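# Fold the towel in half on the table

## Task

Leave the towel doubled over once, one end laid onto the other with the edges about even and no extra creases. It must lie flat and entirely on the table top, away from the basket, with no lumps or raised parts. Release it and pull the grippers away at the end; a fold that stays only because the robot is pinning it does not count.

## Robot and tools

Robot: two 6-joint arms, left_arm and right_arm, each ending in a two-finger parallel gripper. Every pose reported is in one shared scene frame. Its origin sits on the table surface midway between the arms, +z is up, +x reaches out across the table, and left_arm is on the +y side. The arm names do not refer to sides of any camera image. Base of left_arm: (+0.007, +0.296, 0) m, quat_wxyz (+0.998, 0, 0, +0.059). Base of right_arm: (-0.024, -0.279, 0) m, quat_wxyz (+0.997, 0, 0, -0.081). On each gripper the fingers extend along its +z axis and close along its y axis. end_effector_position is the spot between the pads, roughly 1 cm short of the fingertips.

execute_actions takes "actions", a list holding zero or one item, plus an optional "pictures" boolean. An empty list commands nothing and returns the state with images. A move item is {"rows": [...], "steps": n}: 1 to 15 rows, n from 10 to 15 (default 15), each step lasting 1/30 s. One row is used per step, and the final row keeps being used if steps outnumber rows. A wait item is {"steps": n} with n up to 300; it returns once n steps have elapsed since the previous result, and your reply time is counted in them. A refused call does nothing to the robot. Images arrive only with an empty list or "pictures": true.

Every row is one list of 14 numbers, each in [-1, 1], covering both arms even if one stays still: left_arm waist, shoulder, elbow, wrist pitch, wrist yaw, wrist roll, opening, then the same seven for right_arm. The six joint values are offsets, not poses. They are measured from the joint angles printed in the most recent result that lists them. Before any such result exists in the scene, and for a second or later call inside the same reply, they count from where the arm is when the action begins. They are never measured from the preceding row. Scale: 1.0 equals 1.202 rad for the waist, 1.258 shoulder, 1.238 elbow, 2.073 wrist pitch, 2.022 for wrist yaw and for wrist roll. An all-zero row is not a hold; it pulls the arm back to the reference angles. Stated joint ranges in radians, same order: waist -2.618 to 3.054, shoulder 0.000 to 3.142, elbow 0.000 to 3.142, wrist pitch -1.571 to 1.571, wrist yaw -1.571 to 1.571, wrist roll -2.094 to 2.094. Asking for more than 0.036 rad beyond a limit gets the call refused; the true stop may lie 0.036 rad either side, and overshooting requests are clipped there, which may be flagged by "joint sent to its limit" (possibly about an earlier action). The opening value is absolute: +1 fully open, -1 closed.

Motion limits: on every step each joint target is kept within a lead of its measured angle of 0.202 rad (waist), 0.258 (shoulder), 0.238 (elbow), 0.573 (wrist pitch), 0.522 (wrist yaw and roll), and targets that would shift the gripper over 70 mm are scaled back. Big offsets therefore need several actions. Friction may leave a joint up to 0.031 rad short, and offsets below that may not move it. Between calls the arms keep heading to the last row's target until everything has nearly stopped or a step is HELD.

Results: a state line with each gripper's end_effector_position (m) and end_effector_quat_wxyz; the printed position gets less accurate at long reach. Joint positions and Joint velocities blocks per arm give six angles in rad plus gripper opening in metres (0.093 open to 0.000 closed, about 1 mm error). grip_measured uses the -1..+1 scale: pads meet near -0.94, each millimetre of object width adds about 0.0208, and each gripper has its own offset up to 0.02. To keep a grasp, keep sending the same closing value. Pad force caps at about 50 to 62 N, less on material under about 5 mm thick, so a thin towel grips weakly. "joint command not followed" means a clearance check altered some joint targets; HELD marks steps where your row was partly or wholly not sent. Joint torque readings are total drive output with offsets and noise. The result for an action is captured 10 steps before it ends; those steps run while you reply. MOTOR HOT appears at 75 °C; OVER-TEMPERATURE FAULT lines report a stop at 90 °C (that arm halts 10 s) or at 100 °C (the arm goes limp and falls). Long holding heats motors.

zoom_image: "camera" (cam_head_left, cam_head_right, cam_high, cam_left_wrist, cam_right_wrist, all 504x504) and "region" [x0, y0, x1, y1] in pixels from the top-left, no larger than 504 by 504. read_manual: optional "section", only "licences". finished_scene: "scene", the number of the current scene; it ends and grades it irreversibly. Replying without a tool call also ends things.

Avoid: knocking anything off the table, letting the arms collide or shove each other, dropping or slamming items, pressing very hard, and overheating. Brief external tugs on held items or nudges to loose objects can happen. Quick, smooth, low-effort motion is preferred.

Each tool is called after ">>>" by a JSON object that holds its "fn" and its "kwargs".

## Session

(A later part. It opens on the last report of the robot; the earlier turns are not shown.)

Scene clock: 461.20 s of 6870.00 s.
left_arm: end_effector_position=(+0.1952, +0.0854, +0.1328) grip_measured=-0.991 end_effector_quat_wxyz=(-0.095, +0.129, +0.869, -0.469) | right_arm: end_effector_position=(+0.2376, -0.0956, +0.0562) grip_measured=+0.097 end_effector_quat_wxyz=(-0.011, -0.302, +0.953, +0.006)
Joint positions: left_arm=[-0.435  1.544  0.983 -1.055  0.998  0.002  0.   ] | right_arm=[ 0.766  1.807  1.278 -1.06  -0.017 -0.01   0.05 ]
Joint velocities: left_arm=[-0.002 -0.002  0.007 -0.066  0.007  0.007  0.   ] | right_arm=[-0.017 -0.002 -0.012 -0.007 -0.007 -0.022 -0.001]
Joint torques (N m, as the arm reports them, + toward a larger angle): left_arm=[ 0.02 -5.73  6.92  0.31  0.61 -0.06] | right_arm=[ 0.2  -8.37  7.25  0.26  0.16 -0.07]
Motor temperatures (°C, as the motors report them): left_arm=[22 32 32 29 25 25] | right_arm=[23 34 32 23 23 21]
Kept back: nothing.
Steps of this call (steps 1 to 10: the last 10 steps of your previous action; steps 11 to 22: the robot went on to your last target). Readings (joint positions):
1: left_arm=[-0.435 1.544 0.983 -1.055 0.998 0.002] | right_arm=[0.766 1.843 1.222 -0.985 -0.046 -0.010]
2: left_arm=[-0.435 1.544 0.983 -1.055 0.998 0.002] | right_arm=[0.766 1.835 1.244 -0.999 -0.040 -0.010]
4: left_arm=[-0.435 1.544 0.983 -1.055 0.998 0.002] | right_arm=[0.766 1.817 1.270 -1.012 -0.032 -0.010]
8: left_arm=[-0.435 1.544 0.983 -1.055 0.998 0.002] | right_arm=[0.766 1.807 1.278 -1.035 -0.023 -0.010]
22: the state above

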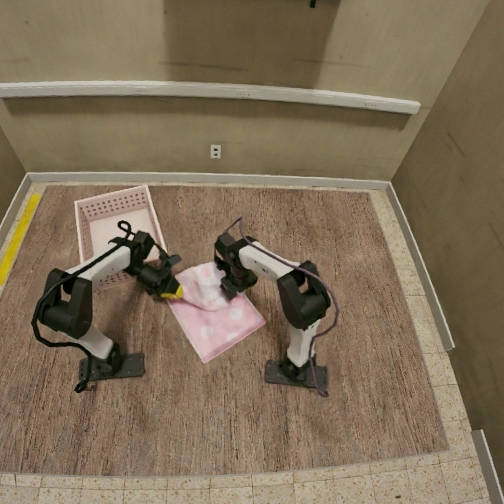

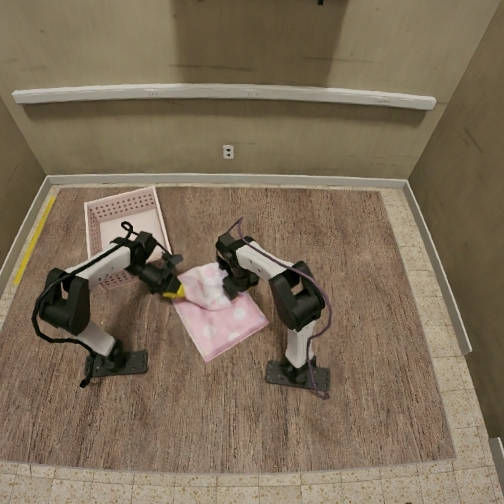

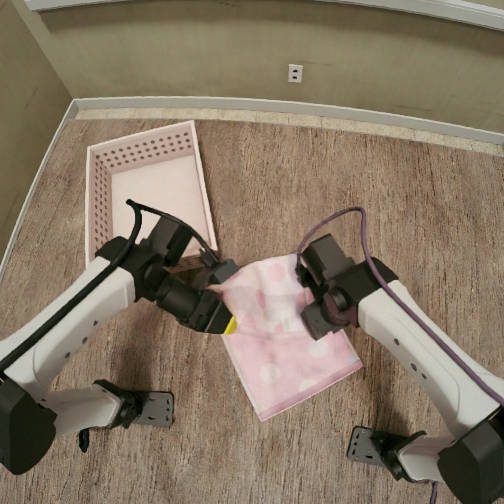

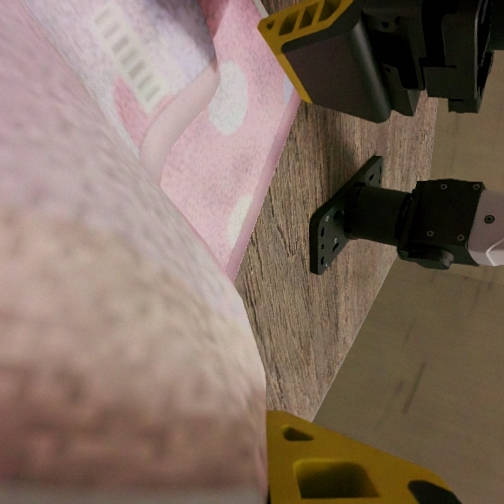

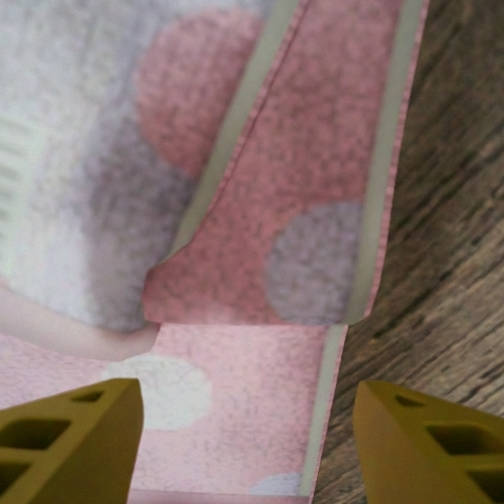

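>>> {"fn": "execute_actions", "kwargs": {"actions": [{"rows":[[0,0,0,0,0,0,-1,-0.02,0.0,-0.01,0.02,-0.03,0,1],[0,0,0,0,0,0,-1,-0.02,0.005,-0.02,0.04,-0.03,0,1],[0,0,0,0,0,0,-1,-0.02,0.01,-0.035,0.06,-0.03,0,1],[0,0,0,0,0,0,-1,-0.02,0.015,-0.05,0.075,-0.03,0,1],[0,0,0,0,0,0,-1,-0.02,0.02,-0.065,0.09,-0.03,0,1],[0,0,0,0,0,0,-1,-0.02,0.025,-0.08,0.095,-0.03,0,1],[0,0,0,0,0,0,-1,-0.02,0.03,-0.09,0.095,-0.03,0,1],[0,0,0,0,0,0,-1,-0.02,0.035,-0.1,0.095,-0.03,0,1],[0,0,0,0,0,0,-1,-0.02,0.045,-0.11,0.095,-0.03,0,1],[0,0,0,0,0,0,-1,-0.02,0.06,-0.125,0.095,-0.03,0,1],[0,0,0,0,0,0,-1,-0.02,0.075,-0.14,0.095,-0.03,0,1],[0,0,0,0,0,0,-1,-0.02,0.09,-0.155,0.095,-0.03,0,1]],"steps":15}]}}

>>> {"fn": "execute_actions", "kwargs": {"actions": [{"steps":15}], "pictures": true}}

Scene clock: 462.50 s of 6870.00 s.
left_arm: end_effector_position=(+0.1952, +0.0854, +0.1328) grip_measured=-0.991 end_effector_quat_wxyz=(-0.095, +0.129, +0.869, -0.469) | right_arm: end_effector_position=(+0.2463, -0.0890, +0.0500) grip_measured=+0.986 end_effector_quat_wxyz=(+0.009, -0.295, +0.955, +0.029)
Joint positions: left_arm=[-0.435  1.544  0.983 -1.055  0.998  0.002  0.   ] | right_arm=[ 0.751  1.808  1.252 -0.981 -0.05  -0.01   0.093]
Joint velocities: left_arm=[-0.012 -0.012 -0.007 -0.037 -0.066  0.037  0.   ] | right_arm=[-0.085  0.027 -0.432  0.696 -0.095 -0.051  0.019]
Joint torques (N m, as the arm reports them, + toward a larger angle): left_arm=[ 0.03 -5.76  6.86  0.31  0.6  -0.05] | right_arm=[-0.28 -5.99  3.77  0.39 -0.06 -0.08]
Motor temperatures (°C, as the motors report them): left_arm=[22 32 32 29 25 25] | right_arm=[23 35 32 23 23 21]
Steps of this call (steps 1 to 15: the robot went on to your last target; steps 16 to 34: nothing new was sent; steps 35 to 39: the first 5 steps of this action). Readings (joint positions):
35: left_arm=[-0.435 1.544 0.983 -1.055 0.998 0.002] | right_arm=[0.764 1.807 1.278 -1.059 -0.026 -0.010]
36: left_arm=[-0.435 1.544 0.983 -1.055 0.998 0.002] | right_arm=[0.761 1.807 1.278 -1.051 -0.035 -0.010]
38: left_arm=[-0.435 1.544 0.983 -1.055 0.998 0.002] | right_arm=[0.753 1.807 1.266 -1.008 -0.047 -0.010]
39: the state above

Scene clock: 463.00 s of 6870.00 s.
left_arm: end_effector_position=(+0.1952, +0.0854, +0.1328) grip_measured=-0.991 end_effector_quat_wxyz=(-0.095, +0.129, +0.869, -0.469) | right_arm: end_effector_position=(+0.2326, -0.0940, +0.0108) grip_measured=+0.996 end_effector_quat_wxyz=(-0.021, -0.290, +0.956, +0.038)
Joint positions: left_arm=[-0.435  1.544  0.983 -1.055  0.998  0.002  0.   ] | right_arm=[ 0.744  1.861  1.152 -0.882 -0.084 -0.01   0.093]
Joint velocities: left_arm=[ 0.002 -0.007 -0.007 -0.037  0.037 -0.007  0.   ] | right_arm=[-0.012 -0.017 -0.007 -0.037  0.081 -0.022  0.   ]
Joint torques (N m, as the arm reports them, + toward a larger angle): left_arm=[ 0.03 -5.75  6.88  0.29  0.61 -0.05] | right_arm=[ 0.02 -3.13  0.66  0.57  0.08 -0.09]
Motor temperatures (°C, as the motors report them): left_arm=[22 32 32 29 25 25] | right_arm=[23 34 32 23 23 21]
Kept back: nothing.
Steps of this call (steps 1 to 10: the last 10 steps of your previous action; steps 11 to 15: the robot went on to your last target). Readings (joint positions):
1: left_arm=[-0.435 1.544 0.983 -1.055 0.998 0.002] | right_arm=[0.750 1.810 1.236 -0.957 -0.053 -0.010]
2: left_arm=[-0.435 1.544 0.983 -1.055 0.998 0.002] | right_arm=[0.750 1.815 1.220 -0.938 -0.056 -0.010]
4: left_arm=[-0.435 1.544 0.983 -1.055 0.998 0.002] | right_arm=[0.750 1.832 1.189 -0.913 -0.060 -0.010]
8: left_arm=[-0.435 1.544 0.983 -1.055 0.998 0.002] | right_arm=[0.746 1.861 1.152 -0.882 -0.079 -0.008]
15: the state above

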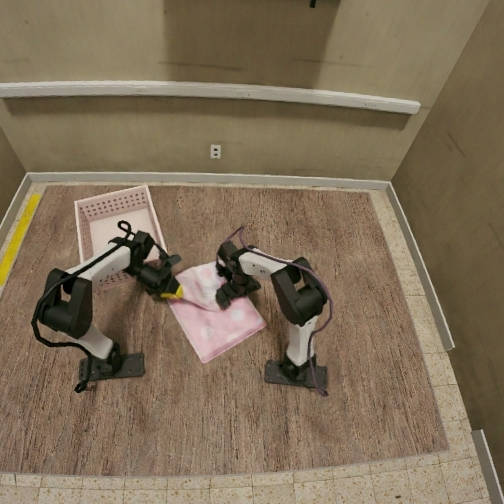

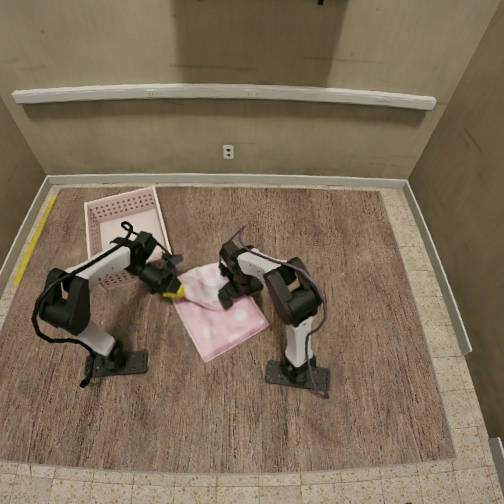

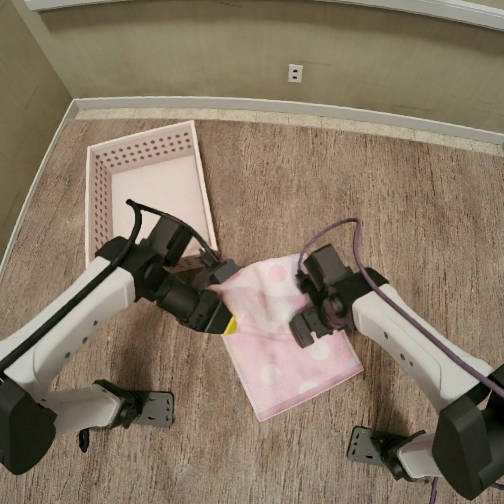

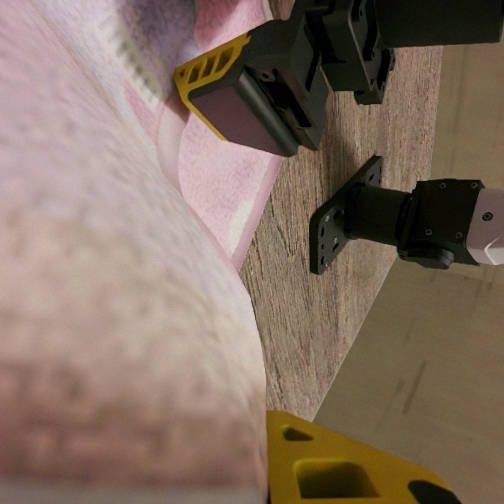

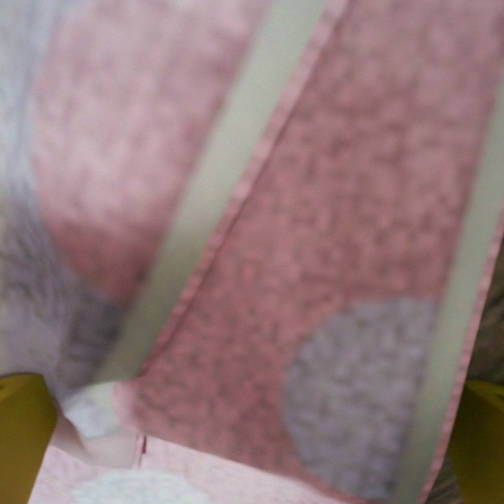

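>>> {"fn": "execute_actions", "kwargs": {"actions": [{"rows":[[0,0,0,0,0,0,-1,0.012,0.06,-0.055,0,0,0,0.9],[0,0,0,0,0,0,-1,0.018,0.06,-0.055,0,0,0,0.8],[0,0,0,0,0,0,-1,0.024,0.06,-0.055,0,0,0,0.7],[0,0,0,0,0,0,-1,0.03,0.06,-0.055,0,0,0,0.6],[0,0,0,0,0,0,-1,0.037,0.06,-0.055,0,0,0,0.5],[0,0,0,0,0,0,-1,0.043,0.06,-0.055,0,0,0,0.4],[0,0,0,0,0,0,-1,0.05,0.06,-0.055,0,0,0,0.3],[0,0,0,0,0,0,-1,0.056,0.06,-0.055,0,0,0,0.2],[0,0,0,0,0,0,-1,0.062,0.06,-0.055,0,0,0,0.1],[0,0,0,0,0,0,-1,0.068,0.06,-0.055,0,0,0,0.0]],"steps":12}]}}

>>> {"fn": "execute_actions", "kwargs": {"actions": [{"steps":14}], "pictures": true}}

Scene clock: 463.73 s of 6870.00 s.
left_arm: end_effector_position=(+0.1952, +0.0854, +0.1328) grip_measured=-0.991 end_effector_quat_wxyz=(-0.095, +0.129, +0.869, -0.469) | right_arm: end_effector_position=(+0.2321, -0.0934, +0.0108) grip_measured=+0.847 end_effector_quat_wxyz=(-0.022, -0.291, +0.956, +0.039)
Joint positions: left_arm=[-0.435  1.544  0.983 -1.055  0.998  0.002  0.   ] | right_arm=[ 0.745  1.861  1.152 -0.882 -0.088 -0.01   0.086]
Joint velocities: left_arm=[-0.012  0.012  0.002  0.037  0.022  0.037  0.   ] | right_arm=[ 0.046  0.002  0.017 -0.022 -0.198 -0.051 -0.089]
Joint torques (N m, as the arm reports them, + toward a larger angle): left_arm=[ 0.08 -5.7   6.87  0.3   0.6  -0.06] | right_arm=[ 1.65 -1.86  0.44  0.38  0.27 -0.07]
Motor temperatures (°C, as the motors report them): left_arm=[22 32 32 29 25 25] | right_arm=[23 34 32 23 23 21]
Steps of this call (steps 1 to 15: the robot went on to your last target; steps 16 to 20: nothing new was sent; steps 21 to 22: the first 2 steps of this action). Readings (joint positions):
21: left_arm=[-0.435 1.544 0.983 -1.055 0.998 0.002] | right_arm=[0.744 1.861 1.152 -0.882 -0.084 -0.010]
22: the state above

Scene clock: 464.20 s of 6870.00 s.
left_arm: end_effector_position=(+0.1952, +0.0854, +0.1328) grip_measured=-0.991 end_effector_quat_wxyz=(-0.095, +0.129, +0.869, -0.469) | right_arm: end_effector_position=(+0.2189, -0.0740, +0.0107) grip_measured=+0.003 end_effector_quat_wxyz=(-0.024, -0.320, +0.946, +0.049)
Joint positions: left_arm=[-0.435  1.544  0.983 -1.055  0.998  0.002  0.   ] | right_arm=[ 0.808  1.862  1.152 -0.876 -0.109 -0.01   0.045]
Joint velocities: left_arm=[ 0.002 -0.002 -0.007 -0.022 -0.022 -0.022  0.   ] | right_arm=[ 0.012  0.002  0.007  0.051 -0.007 -0.051  0.   ]
Joint torques (N m, as the arm reports them, + toward a larger angle): left_arm=[ 0.05 -5.77  6.88  0.31  0.62 -0.05] | right_arm=[ 1.57 -1.97  0.44  0.32  0.23 -0.08]
Motor temperatures (°C, as the motors report them): left_arm=[22 32 32 29 25 25] | right_arm=[23 34 32 23 23 21]
Kept back: nothing.
Steps of this call (steps 1 to 10: the last 10 steps of your previous action; steps 11 to 14: the robot went on to your last target). Readings (joint positions):
1: left_arm=[-0.435 1.544 0.983 -1.055 0.998 0.002] | right_arm=[0.748 1.862 1.152 -0.882 -0.092 -0.010]
2: left_arm=[-0.435 1.544 0.983 -1.055 0.998 0.002] | right_arm=[0.753 1.862 1.152 -0.882 -0.094 -0.010]
4: left_arm=[-0.435 1.544 0.983 -1.055 0.998 0.002] | right_arm=[0.768 1.862 1.152 -0.882 -0.103 -0.010]
8: left_arm=[-0.435 1.544 0.983 -1.055 0.998 0.002] | right_arm=[0.799 1.862 1.152 -0.877 -0.111 -0.010]
14: the state above

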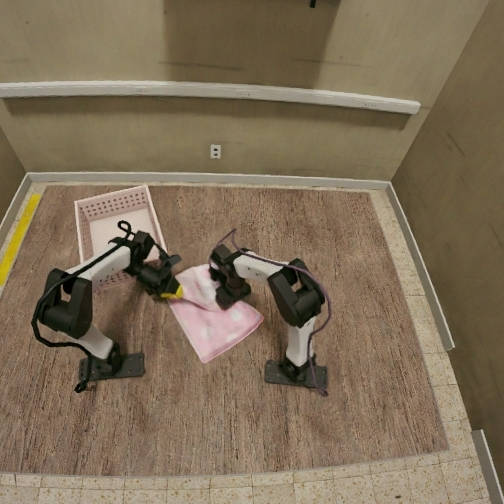

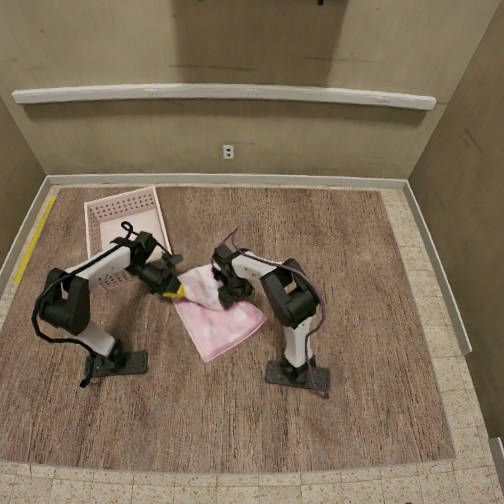

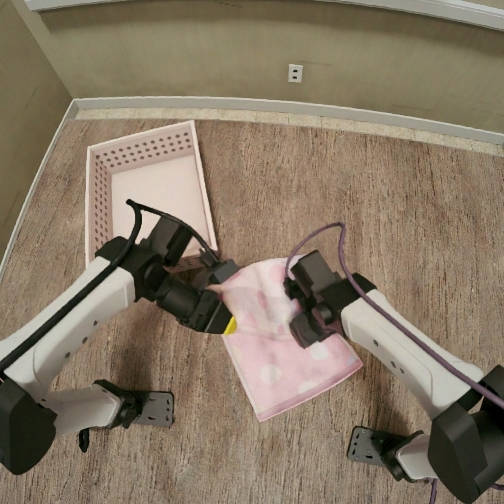

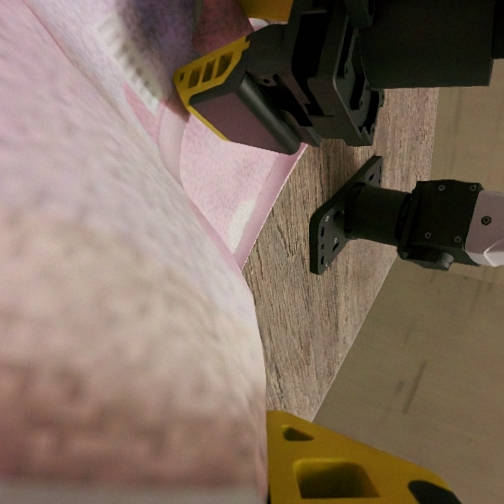

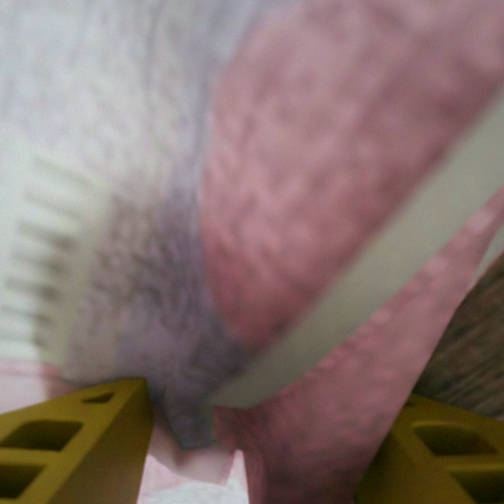

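Cloth is rising between the fingers. Continue closing.

>>> {"fn": "execute_actions", "kwargs": {"actions": [{"rows":[[0,0,0,0,0,0,-1,0.02,0.07,-0.065,0,-0.01,0,-0.1],[0,0,0,0,0,0,-1,0.026,0.07,-0.065,0,-0.01,0,-0.2],[0,0,0,0,0,0,-1,0.032,0.07,-0.065,0,-0.02,0,-0.3],[0,0,0,0,0,0,-1,0.038,0.07,-0.065,0,-0.02,0,-0.4],[0,0,0,0,0,0,-1,0.044,0.07,-0.065,0,-0.03,0,-0.5],[0,0,0,0,0,0,-1,0.05,0.07,-0.065,0,-0.03,0,-0.55]],"steps":10}]}}

>>> {"fn": "execute_actions", "kwargs": {"actions": [{"steps":14}], "pictures": true}}

Scene clock: 465.37 s of 6870.00 s.
left_arm: end_effector_position=(+0.1952, +0.0854, +0.1328) grip_measured=-0.991 end_effector_quat_wxyz=(-0.095, +0.129, +0.869, -0.469) | right_arm: end_effector_position=(+0.2189, -0.0740, +0.0107) grip_measured=+0.003 end_effector_quat_wxyz=(-0.024, -0.320, +0.946, +0.049)
Joint positions: left_arm=[-0.435  1.544  0.983 -1.055  0.998  0.002  0.   ] | right_arm=[ 0.808  1.862  1.152 -0.876 -0.109 -0.01   0.045]
Joint velocities: left_arm=[ 0.017 -0.002  0.012 -0.081  0.007 -0.051  0.   ] | right_arm=[-0.012 -0.002  0.012 -0.11  -0.007 -0.037 -0.001]
Joint torques (N m, as the arm reports them, + toward a larger angle): left_arm=[ 0.03 -5.75  6.93  0.31  0.61 -0.05] | right_arm=[ 1.59 -1.95  0.45  0.32  0.23 -0.08]
Motor temperatures (°C, as the motors report them): left_arm=[22 32 32 29 25 25] | right_arm=[23 34 31 23 23 21]
Kept back: the last 10 steps of this action.
Steps of this call (steps 1 to 30: the robot went on to your last target; steps 31 to 35: nothing new was sent). Readings (joint positions):
1: left_arm=[-0.435 1.544 0.983 -1.055 0.998 0.002] | right_arm=[0.808 1.862 1.152 -0.876 -0.109 -0.010]
2: left_arm=[-0.435 1.544 0.983 -1.055 0.998 0.002] | right_arm=[0.808 1.862 1.152 -0.876 -0.109 -0.010]
4: left_arm=[-0.435 1.544 0.983 -1.055 0.998 0.002] | right_arm=[0.808 1.862 1.152 -0.876 -0.109 -0.010]
8: left_arm=[-0.435 1.544 0.983 -1.055 0.998 0.002] | right_arm=[0.808 1.862 1.152 -0.876 -0.109 -0.010]
35: the state above

Scene clock: 465.83 s of 6870.00 s.
left_arm: end_effector_position=(+0.1952, +0.0854, +0.1328) grip_measured=-0.991 end_effector_quat_wxyz=(-0.095, +0.129, +0.869, -0.469) | right_arm: end_effector_position=(+0.2098, -0.0631, +0.0107) grip_measured=-0.546 end_effector_quat_wxyz=(-0.030, -0.333, +0.940, +0.064)
Joint positions: left_arm=[-0.435  1.544  0.983 -1.055  0.998  0.002  0.   ] | right_arm=[ 0.835  1.865  1.152 -0.874 -0.141 -0.01   0.019]
Joint velocities: left_arm=[-0.007 -0.012 -0.007  0.007 -0.081 -0.022  0.   ] | right_arm=[ 0.002 -0.017 -0.022  0.007  0.037 -0.037 -0.001]
Joint torques (N m, as the arm reports them, + toward a larger angle): left_arm=[ 0.01 -5.78  6.9   0.3   0.61 -0.06] | right_arm=[ 2.68 -1.04 -0.46  0.37 -0.25 -0.08]
Motor temperatures (°C, as the motors report them): left_arm=[22 32 32 29 25 25] | right_arm=[23 34 31 23 23 21]
Kept back: nothing.
Steps of this call (steps 1 to 10: the last 10 steps of your previous action; steps 11 to 14: the robot went on to your last target). Readings (joint positions):
1: left_arm=[-0.435 1.544 0.983 -1.055 0.998 0.002] | right_arm=[0.808 1.862 1.152 -0.875 -0.114 -0.010]
2: left_arm=[-0.435 1.544 0.983 -1.055 0.998 0.002] | right_arm=[0.809 1.864 1.152 -0.875 -0.121 -0.010]
4: left_arm=[-0.435 1.544 0.983 -1.055 0.998 0.002] | right_arm=[0.818 1.865 1.152 -0.875 -0.136 -0.010]
8: left_arm=[-0.435 1.544 0.983 -1.055 0.998 0.002] | right_arm=[0.835 1.865 1.152 -0.874 -0.141 -0.010]
14: the state above

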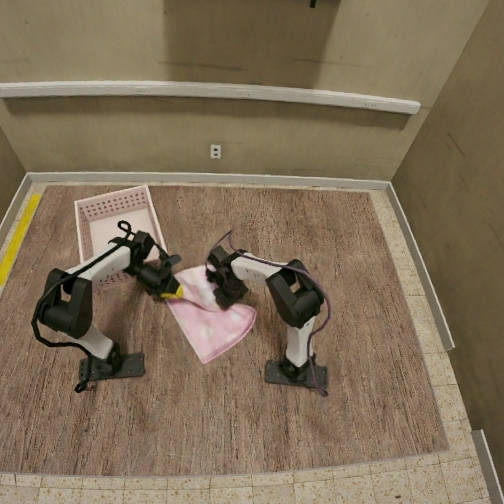

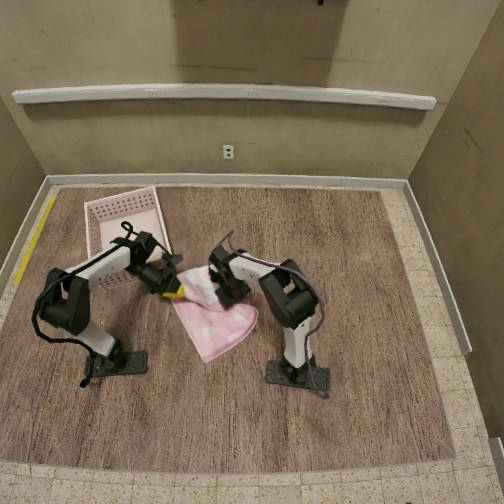

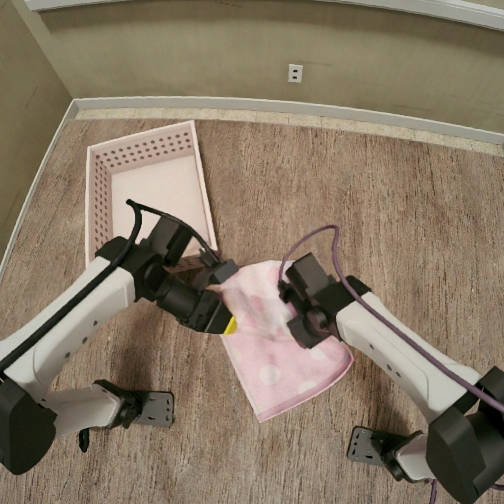

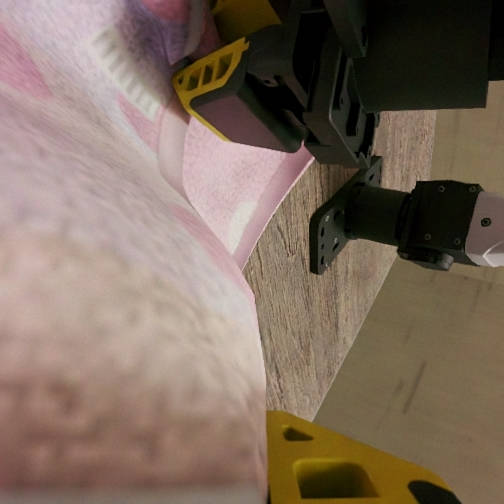

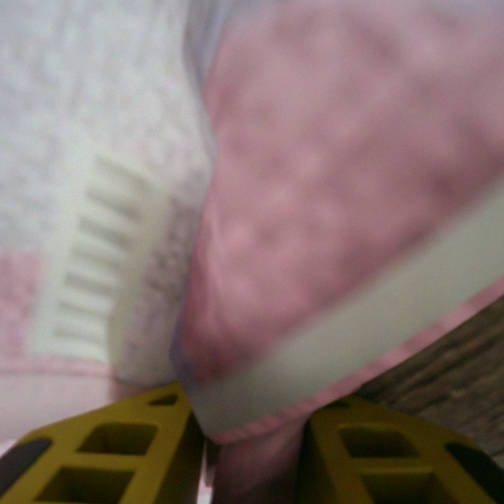

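Link inside the jaws. Chomp.

>>> {"fn": "execute_actions", "kwargs": {"actions": [{"rows":[[0,0,0,0,0,0,-1,0.03,0.07,-0.065,0,-0.02,0,-1],[0,0,0,0,0,0,-1,0.03,0.07,-0.065,0,-0.02,0,-1],[0,0,0,0,0,0,-1,0.03,0.07,-0.065,0,-0.02,0,-1],[0,0,0,0,0,0,-1,0.03,0.07,-0.065,0,-0.02,0,-1],[0,0,0,0,0,0,-1,0.03,0.07,-0.065,0,-0.02,0,-1],[0,0,0,0,0,0,-1,0.03,0.07,-0.065,0,-0.02,0,-0.55],[0,0,0,0,0,0,-1,0.03,0.07,-0.065,0,-0.02,0,-0.55],[0,0,0,0,0,0,-1,0.03,0.07,-0.065,0,-0.02,0,-0.55],[0,0,0,0,0,0,-1,0.03,0.07,-0.065,0,-0.02,0,-1]],"steps":15}], "pictures": true}}

>>> {"fn": "execute_actions", "kwargs": {"actions": [{"steps":14}], "pictures": true}}

Scene clock: 466.67 s of 6870.00 s.
left_arm: end_effector_position=(+0.1952, +0.0854, +0.1328) grip_measured=-0.991 end_effector_quat_wxyz=(-0.095, +0.129, +0.869, -0.469) | right_arm: end_effector_position=(+0.2078, -0.0603, +0.0110) grip_measured=-0.933 end_effector_quat_wxyz=(-0.032, -0.334, +0.939, +0.070)
Joint positions: left_arm=[-0.435  1.544  0.983 -1.055  0.998  0.002  0.   ] | right_arm=[ 0.84   1.865  1.152 -0.873 -0.153 -0.009  0.   ]
Joint velocities: left_arm=[-0.002  0.007  0.007 -0.022  0.007  0.007  0.   ] | right_arm=[ 0.002 -0.002 -0.017 -0.007  0.007 -0.051 -0.001]
Joint torques (N m, as the arm reports them, + toward a larger angle): left_arm=[ 0.08 -5.74  6.87  0.3   0.58 -0.05] | right_arm=[ 2.6  -0.86 -0.49  0.37 -0.24 -0.08]
Motor temperatures (°C, as the motors report them): left_arm=[22 32 32 29 25 25] | right_arm=[23 34 31 23 23 21]
Steps of this call (steps 1 to 20: the robot went on to your last target; steps 21 to 25: the first 5 steps of this action). Readings (joint positions):
21: left_arm=[-0.435 1.544 0.983 -1.055 0.998 0.002] | right_arm=[0.835 1.865 1.152 -0.874 -0.144 -0.009]
22: left_arm=[-0.435 1.544 0.983 -1.055 0.998 0.002] | right_arm=[0.837 1.865 1.152 -0.874 -0.153 -0.009]
24: left_arm=[-0.435 1.544 0.983 -1.055 0.998 0.002] | right_arm=[0.840 1.865 1.152 -0.873 -0.153 -0.009]
25: the state above

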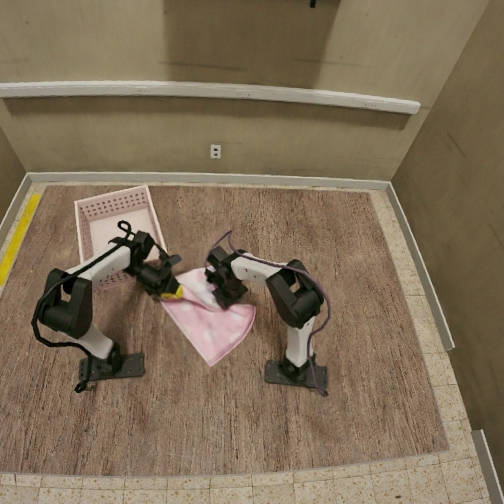

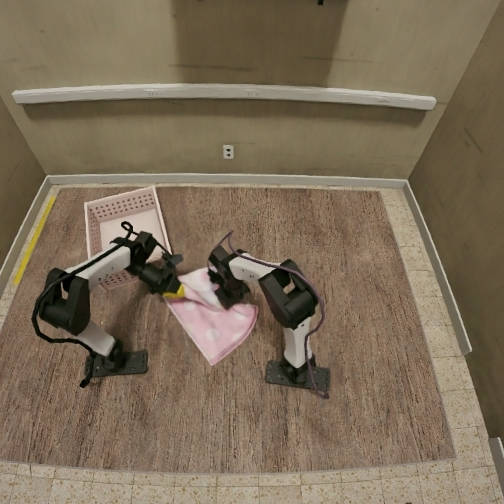

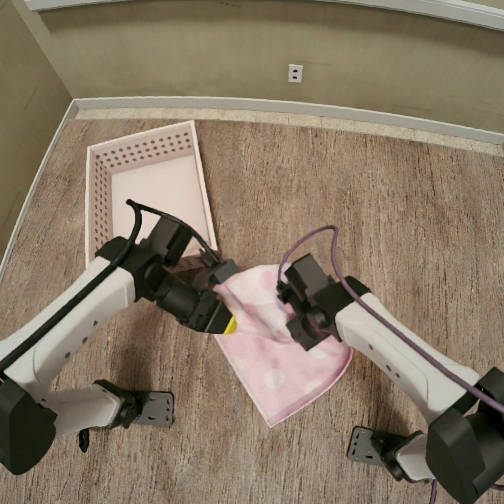

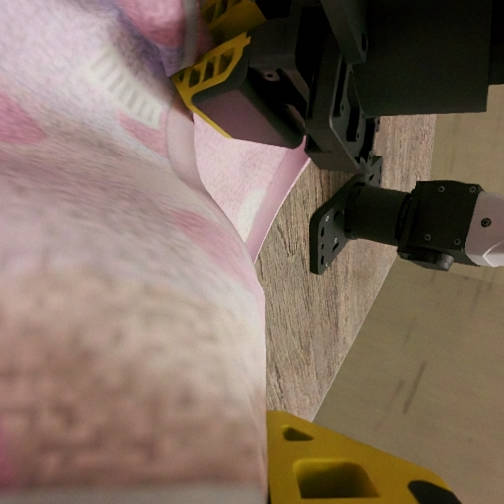

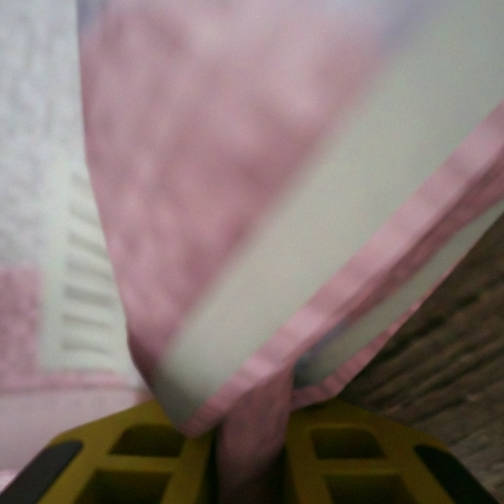

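Scene clock: 467.13 s of 6870.00 s.
left_arm: end_effector_position=(+0.1952, +0.0854, +0.1328) grip_measured=-0.991 end_effector_quat_wxyz=(-0.095, +0.129, +0.869, -0.469) | right_arm: end_effector_position=(+0.2065, -0.0585, +0.0112) grip_measured=-0.934 end_effector_quat_wxyz=(-0.033, -0.336, +0.938, +0.074)
Joint positions: left_arm=[-0.435  1.544  0.983 -1.055  0.998  0.002  0.   ] | right_arm=[ 0.843  1.865  1.152 -0.872 -0.161 -0.009  0.   ]
Joint velocities: left_arm=[-0.012 -0.012  0.007 -0.051 -0.037 -0.007  0.   ] | right_arm=[ 0.002 -0.022  0.007  0.022  0.007  0.051  0.   ]
Joint torques (N m, as the arm reports them, + toward a larger angle): left_arm=[ 0.06 -5.82  6.9   0.32  0.6  -0.05] | right_arm=[ 2.4  -0.86 -0.47  0.37 -0.19 -0.09]
Motor temperatures (°C, as the motors report them): left_arm=[22 32 32 29 25 25] | right_arm=[23 34 31 23 23 21]
Kept back: nothing.
Steps of this call (steps 1 to 10: the last 10 steps of your previous action; steps 11 to 14: the robot went on to your last target). Readings (joint positions):
1: left_arm=[-0.435 1.544 0.983 -1.055 0.998 0.002] | right_arm=[0.840 1.865 1.152 -0.872 -0.153 -0.009]
2: left_arm=[-0.435 1.544 0.983 -1.055 0.998 0.002] | right_arm=[0.840 1.865 1.152 -0.872 -0.153 -0.009]
4: left_arm=[-0.435 1.544 0.983 -1.055 0.998 0.002] | right_arm=[0.840 1.865 1.152 -0.872 -0.156 -0.009]
8: left_arm=[-0.435 1.544 0.983 -1.055 0.998 0.002] | right_arm=[0.843 1.865 1.152 -0.872 -0.161 -0.009]
14: the state above

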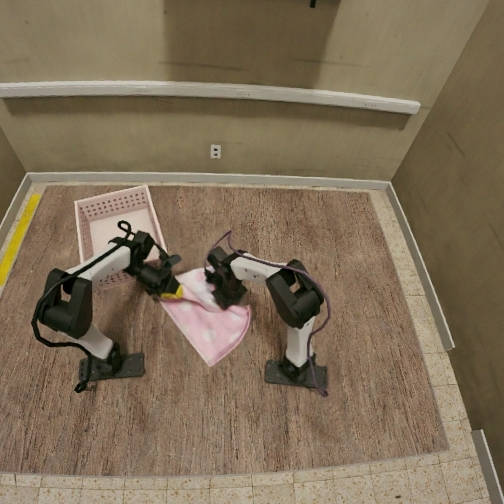

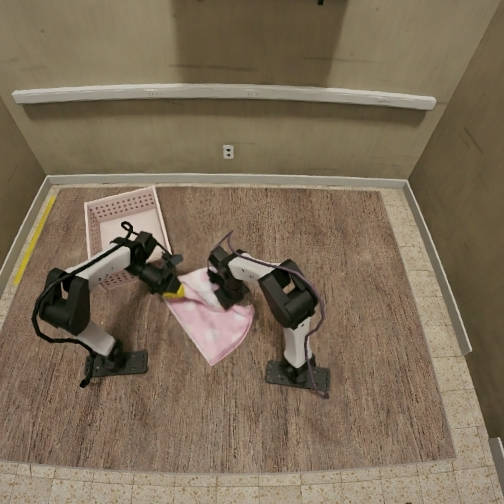

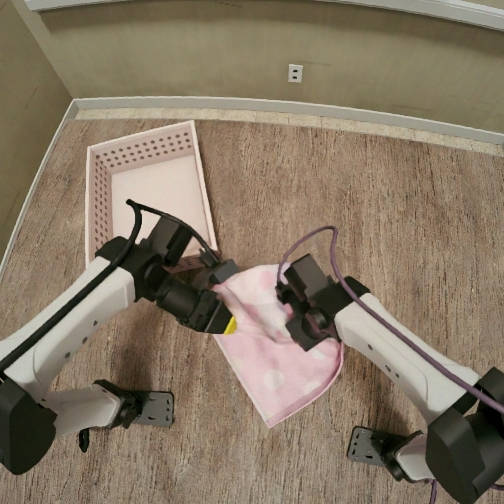

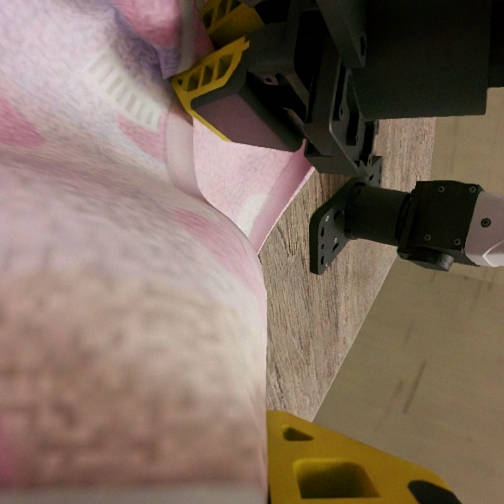

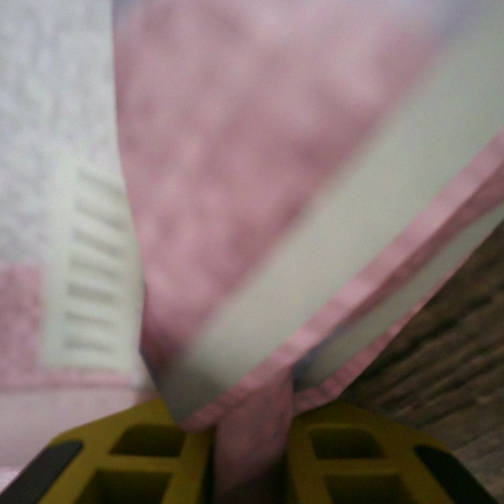

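>>> {"fn": "execute_actions", "kwargs": {"actions": [{"rows":[[0,0,0,0,0,0,-1,0,-0.03,0,0,-0.03,0,-1],[0,0,0,0,0,0,-1,0,-0.05,0,0,-0.06,0,-1],[0,0,0,0,0,0,-1,-0.03,-0.06,0,0,-0.1,0,-1],[0,0,0,0,0,0,-1,-0.06,-0.07,-0.02,0.01,-0.14,0,-1],[0,0,0,0,0,0,-1,-0.09,-0.075,-0.04,0.02,-0.18,0,-1],[0,0,0,0,0,0,-1,-0.12,-0.08,-0.06,0.03,-0.22,0,-1],[0,0,0,0,0,0,-1,-0.15,-0.085,-0.08,0.03,-0.26,0,-1],[0,0,0,0,0,0,-1,-0.18,-0.09,-0.1,0.04,-0.3,0,-1],[0,0,0,0,0,0,-1,-0.21,-0.095,-0.12,0.04,-0.34,0,-1],[0,0,0,0,0,0,-1,-0.24,-0.1,-0.14,0.05,-0.38,0,-1],[0,0,0,0,0,0,-1,-0.27,-0.105,-0.16,0.06,-0.42,0,-1],[0,0,0,0,0,0,-1,-0.3,-0.11,-0.18,0.07,-0.46,0,-1],[0,0,0,0,0,0,-1,-0.33,-0.115,-0.2,0.08,-0.5,0,-1],[0,0,0,0,0,0,-1,-0.36,-0.12,-0.22,0.09,-0.54,0,-1],[0,0,0,0,0,0,-1,-0.39,-0.125,-0.24,0.1,-0.58,0,-1]],"steps":15}]}}

>>> {"fn": "execute_actions", "kwargs": {"actions": [{"steps":25}]}}

Scene clock: 468.43 s of 6870.00 s.
left_arm: end_effector_position=(+0.1952, +0.0854, +0.1328) grip_measured=-0.991 end_effector_quat_wxyz=(-0.095, +0.129, +0.869, -0.469) | right_arm: end_effector_position=(+0.2042, -0.0443, +0.0342) grip_measured=-0.934 end_effector_quat_wxyz=(-0.026, -0.320, +0.935, +0.153)
Joint positions: left_arm=[-0.435  1.544  0.983 -1.055  0.998  0.002  0.   ] | right_arm=[ 0.807  1.805  1.149 -0.867 -0.308 -0.009  0.   ]
Joint velocities: left_arm=[ 0.002  0.017 -0.002 -0.022  0.007 -0.037  0.   ] | right_arm=[-0.662 -0.359 -0.237  0.33  -1.531  0.007 -0.   ]
Joint torques (N m, as the arm reports them, + toward a larger angle): left_arm=[ 0.11 -5.72  6.92  0.3   0.61 -0.06] | right_arm=[-2.47 -8.58  3.41  0.4   0.08 -0.09]
Motor temperatures (°C, as the motors report them): left_arm=[22 32 32 29 25 25] | right_arm=[23 34 31 23 23 21]
Steps of this call (steps 1 to 15: the robot went on to your last target; steps 16 to 34: nothing new was sent; steps 35 to 39: the first 5 steps of this action). Readings (joint positions):
35: left_arm=[-0.435 1.544 0.983 -1.055 0.998 0.002] | right_arm=[0.841 1.854 1.154 -0.872 -0.165 -0.009]
36: left_arm=[-0.435 1.544 0.983 -1.055 0.998 0.002] | right_arm=[0.840 1.840 1.154 -0.874 -0.180 -0.009]
38: left_arm=[-0.435 1.544 0.983 -1.055 0.998 0.002] | right_arm=[0.826 1.817 1.154 -0.874 -0.256 -0.009]
39: the state above

Scene clock: 469.27 s of 6870.00 s.
left_arm: end_effector_position=(+0.1952, +0.0854, +0.1328) grip_measured=-0.991 end_effector_quat_wxyz=(-0.095, +0.129, +0.869, -0.469) | right_arm: end_effector_position=(+0.2069, -0.0642, +0.1090) grip_measured=-0.934 end_effector_quat_wxyz=(-0.050, -0.095, +0.790, +0.603)
Joint positions: left_arm=[-0.435  1.544  0.983 -1.055  0.998  0.002  0.   ] | right_arm=[ 0.373  1.729  0.87  -0.685 -1.301 -0.008  0.   ]
Joint velocities: left_arm=[-0.002  0.017 -0.007 -0.037 -0.007 -0.007  0.   ] | right_arm=[-0.002 -0.017  0.022 -0.081 -0.11  -0.022  0.   ]
Joint torques (N m, as the arm reports them, + toward a larger angle): left_arm=[ 0.04 -5.75  6.91  0.3   0.61 -0.05] | right_arm=[ 0.23 -8.05  4.03  0.64 -0.64 -0.14]
Motor temperatures (°C, as the motors report them): left_arm=[22 32 32 29 25 25] | right_arm=[23 34 31 23 23 21]
Kept back: nothing.
Steps of this call (steps 1 to 10: the last 10 steps of your previous action; steps 11 to 25: the robot went on to your last target). Readings (joint positions):
1: left_arm=[-0.435 1.544 0.983 -1.055 0.998 0.002] | right_arm=[0.778 1.793 1.136 -0.855 -0.367 -0.009]
2: left_arm=[-0.435 1.544 0.983 -1.055 0.998 0.002] | right_arm=[0.742 1.783 1.119 -0.843 -0.428 -0.009]
4: left_arm=[-0.435 1.544 0.983 -1.055 0.998 0.002] | right_arm=[0.660 1.769 1.072 -0.822 -0.559 -0.009]
8: left_arm=[-0.435 1.544 0.983 -1.055 0.998 0.002] | right_arm=[0.505 1.756 0.962 -0.780 -0.841 -0.009]
25: the state above

>>> {"fn": "execute_actions", "kwargs": {"actions": [{"rows":[[0,0,0,0,0,0,-1,-0.04,-0.005,-0.015,0.01,-0.03,0,-1],[0,0,0,0,0,0,-1,-0.08,-0.01,-0.03,0.01,-0.06,0,-1],[0,0,0,0,0,0,-1,-0.12,-0.015,-0.045,0.02,-0.08,0,-1],[0,0,0,0,0,0,-1,-0.16,-0.02,-0.06,0.02,-0.08,0,-1],[0,0,0,0,0,0,-1,-0.2,-0.025,-0.075,0.03,-0.08,0,-1],[0,0,0,0,0,0,-1,-0.23,-0.03,-0.09,0.03,-0.08,0,-1],[0,0,0,0,0,0,-1,-0.26,-0.035,-0.105,0.03,-0.08,0,-1],[0,0,0,0,0,0,-1,-0.29,-0.04,-0.12,0.03,-0.08,0,-1]],"steps":15}]}}

>>> {"fn": "execute_actions", "kwargs": {"actions": [{"steps":20}], "pictures": true}}

Scene clock: 469.93 s of 6870.00 s.
left_arm: end_effector_position=(+0.1952, +0.0854, +0.1328) grip_measured=-0.991 end_effector_quat_wxyz=(-0.095, +0.129, +0.869, -0.469) | right_arm: end_effector_position=(+0.2269, -0.0964, +0.1156) grip_measured=-0.934 end_effector_quat_wxyz=(-0.014, -0.033, +0.768, +0.639)
Joint positions: left_arm=[-0.435  1.544  0.983 -1.055  0.998  0.002  0.   ] | right_arm=[ 0.23   1.728  0.831 -0.662 -1.387 -0.008  0.   ]
Joint velocities: left_arm=[ 0.007 -0.022  0.002 -0.022  0.066  0.051  0.   ] | right_arm=[-1.492 -0.071 -0.505  0.198 -0.388 -0.022  0.   ]
Joint torques (N m, as the arm reports them, + toward a larger angle): left_arm=[ 0.02 -5.73  6.91  0.3   0.58 -0.05] | right_arm=[-0.47 -8.27  3.27  0.46 -0.64 -0.14]
Motor temperatures (°C, as the motors report them): left_arm=[22 32 32 29 25 25] | right_arm=[23 34 31 23 23 21]
Steps of this call (steps 1 to 15: the robot went on to your last target; steps 16 to 20: the first 5 steps of this action). Readings (joint positions):
16: left_arm=[-0.435 1.544 0.983 -1.055 0.998 0.002] | right_arm=[0.368 1.729 0.870 -0.683 -1.315 -0.008]
17: left_arm=[-0.435 1.544 0.983 -1.055 0.998 0.002] | right_arm=[0.352 1.729 0.867 -0.681 -1.331 -0.008]
19: left_arm=[-0.435 1.544 0.983 -1.055 0.998 0.002] | right_arm=[0.280 1.729 0.847 -0.670 -1.373 -0.008]
20: the state above

Scene clock: 470.60 s of 6870.00 s.
left_arm: end_effector_position=(+0.1979, +0.0833, +0.1346) grip_measured=-0.991 end_effector_quat_wxyz=(-0.087, +0.133, +0.865, -0.476) | right_arm: end_effector_position=(+0.2347, -0.1435, +0.1143) grip_measured=-0.934 end_effector_quat_wxyz=(+0.030, +0.057, +0.745, +0.664)
Joint positions: left_arm=[-0.435  1.544  0.983 -1.036  1.011  0.002  0.   ] | right_arm=[ 0.036  1.7    0.735 -0.645 -1.453 -0.008  0.   ]
Joint velocities: left_arm=[ 0.007  0.012 -0.012  0.051  0.037  0.037  0.   ] | right_arm=[-0.007 -0.002  0.017  0.022 -0.022  0.051 -0.001]
Joint torques (N m, as the arm reports them, + toward a larger angle): left_arm=[ 0.02 -5.82  6.94  0.15  0.47 -0.06] | right_arm=[-0.79 -7.32  3.73  0.57 -0.55 -0.14]
Motor temperatures (°C, as the motors report them): left_arm=[22 32 32 29 25 25] | right_arm=[23 34 31 23 23 21]
Kept back: nothing.
Steps of this call (steps 1 to 10: the last 10 steps of your previous action; steps 11 to 20: the robot went on to your last target). Readings (joint positions):
1: left_arm=[-0.435 1.544 0.983 -1.055 0.998 0.002] | right_arm=[0.178 1.725 0.813 -0.655 -1.398 -0.008]
2: left_arm=[-0.435 1.544 0.983 -1.055 0.998 0.002] | right_arm=[0.129 1.720 0.794 -0.649 -1.406 -0.008]
4: left_arm=[-0.435 1.544 0.983 -1.051 1.000 0.002] | right_arm=[0.055 1.708 0.758 -0.645 -1.420 -0.008]
8: left_arm=[-0.435 1.544 0.983 -1.039 1.008 0.002] | right_arm=[0.036 1.702 0.735 -0.645 -1.441 -0.008]
20: the state above

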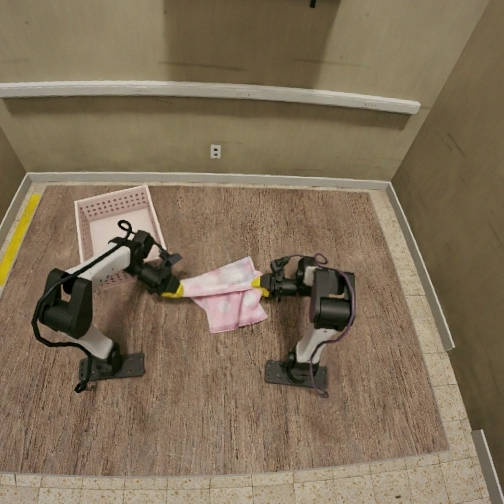

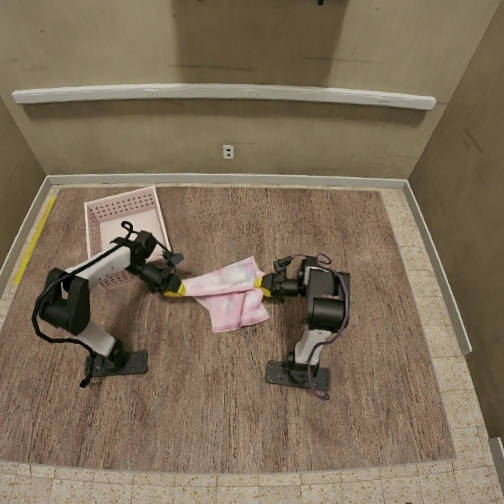

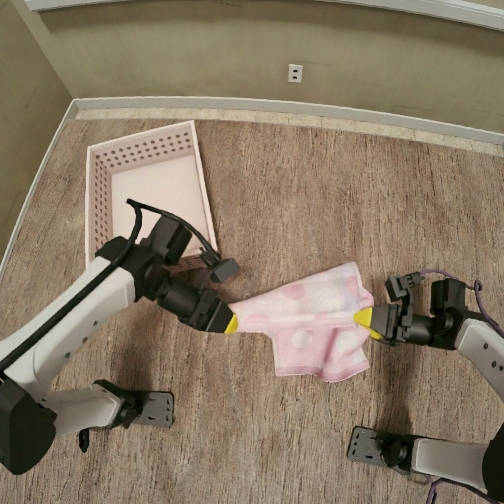

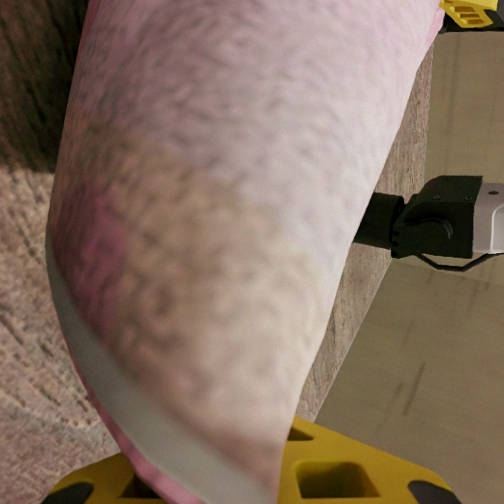

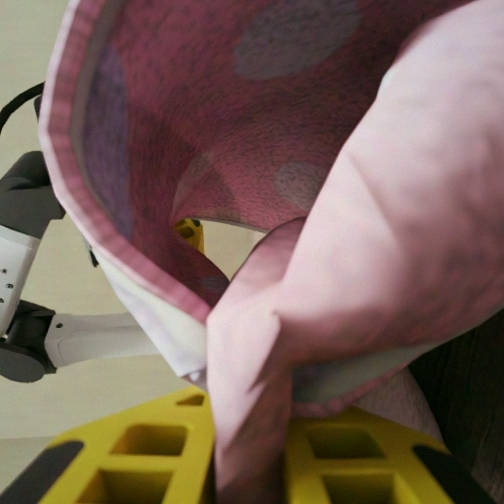

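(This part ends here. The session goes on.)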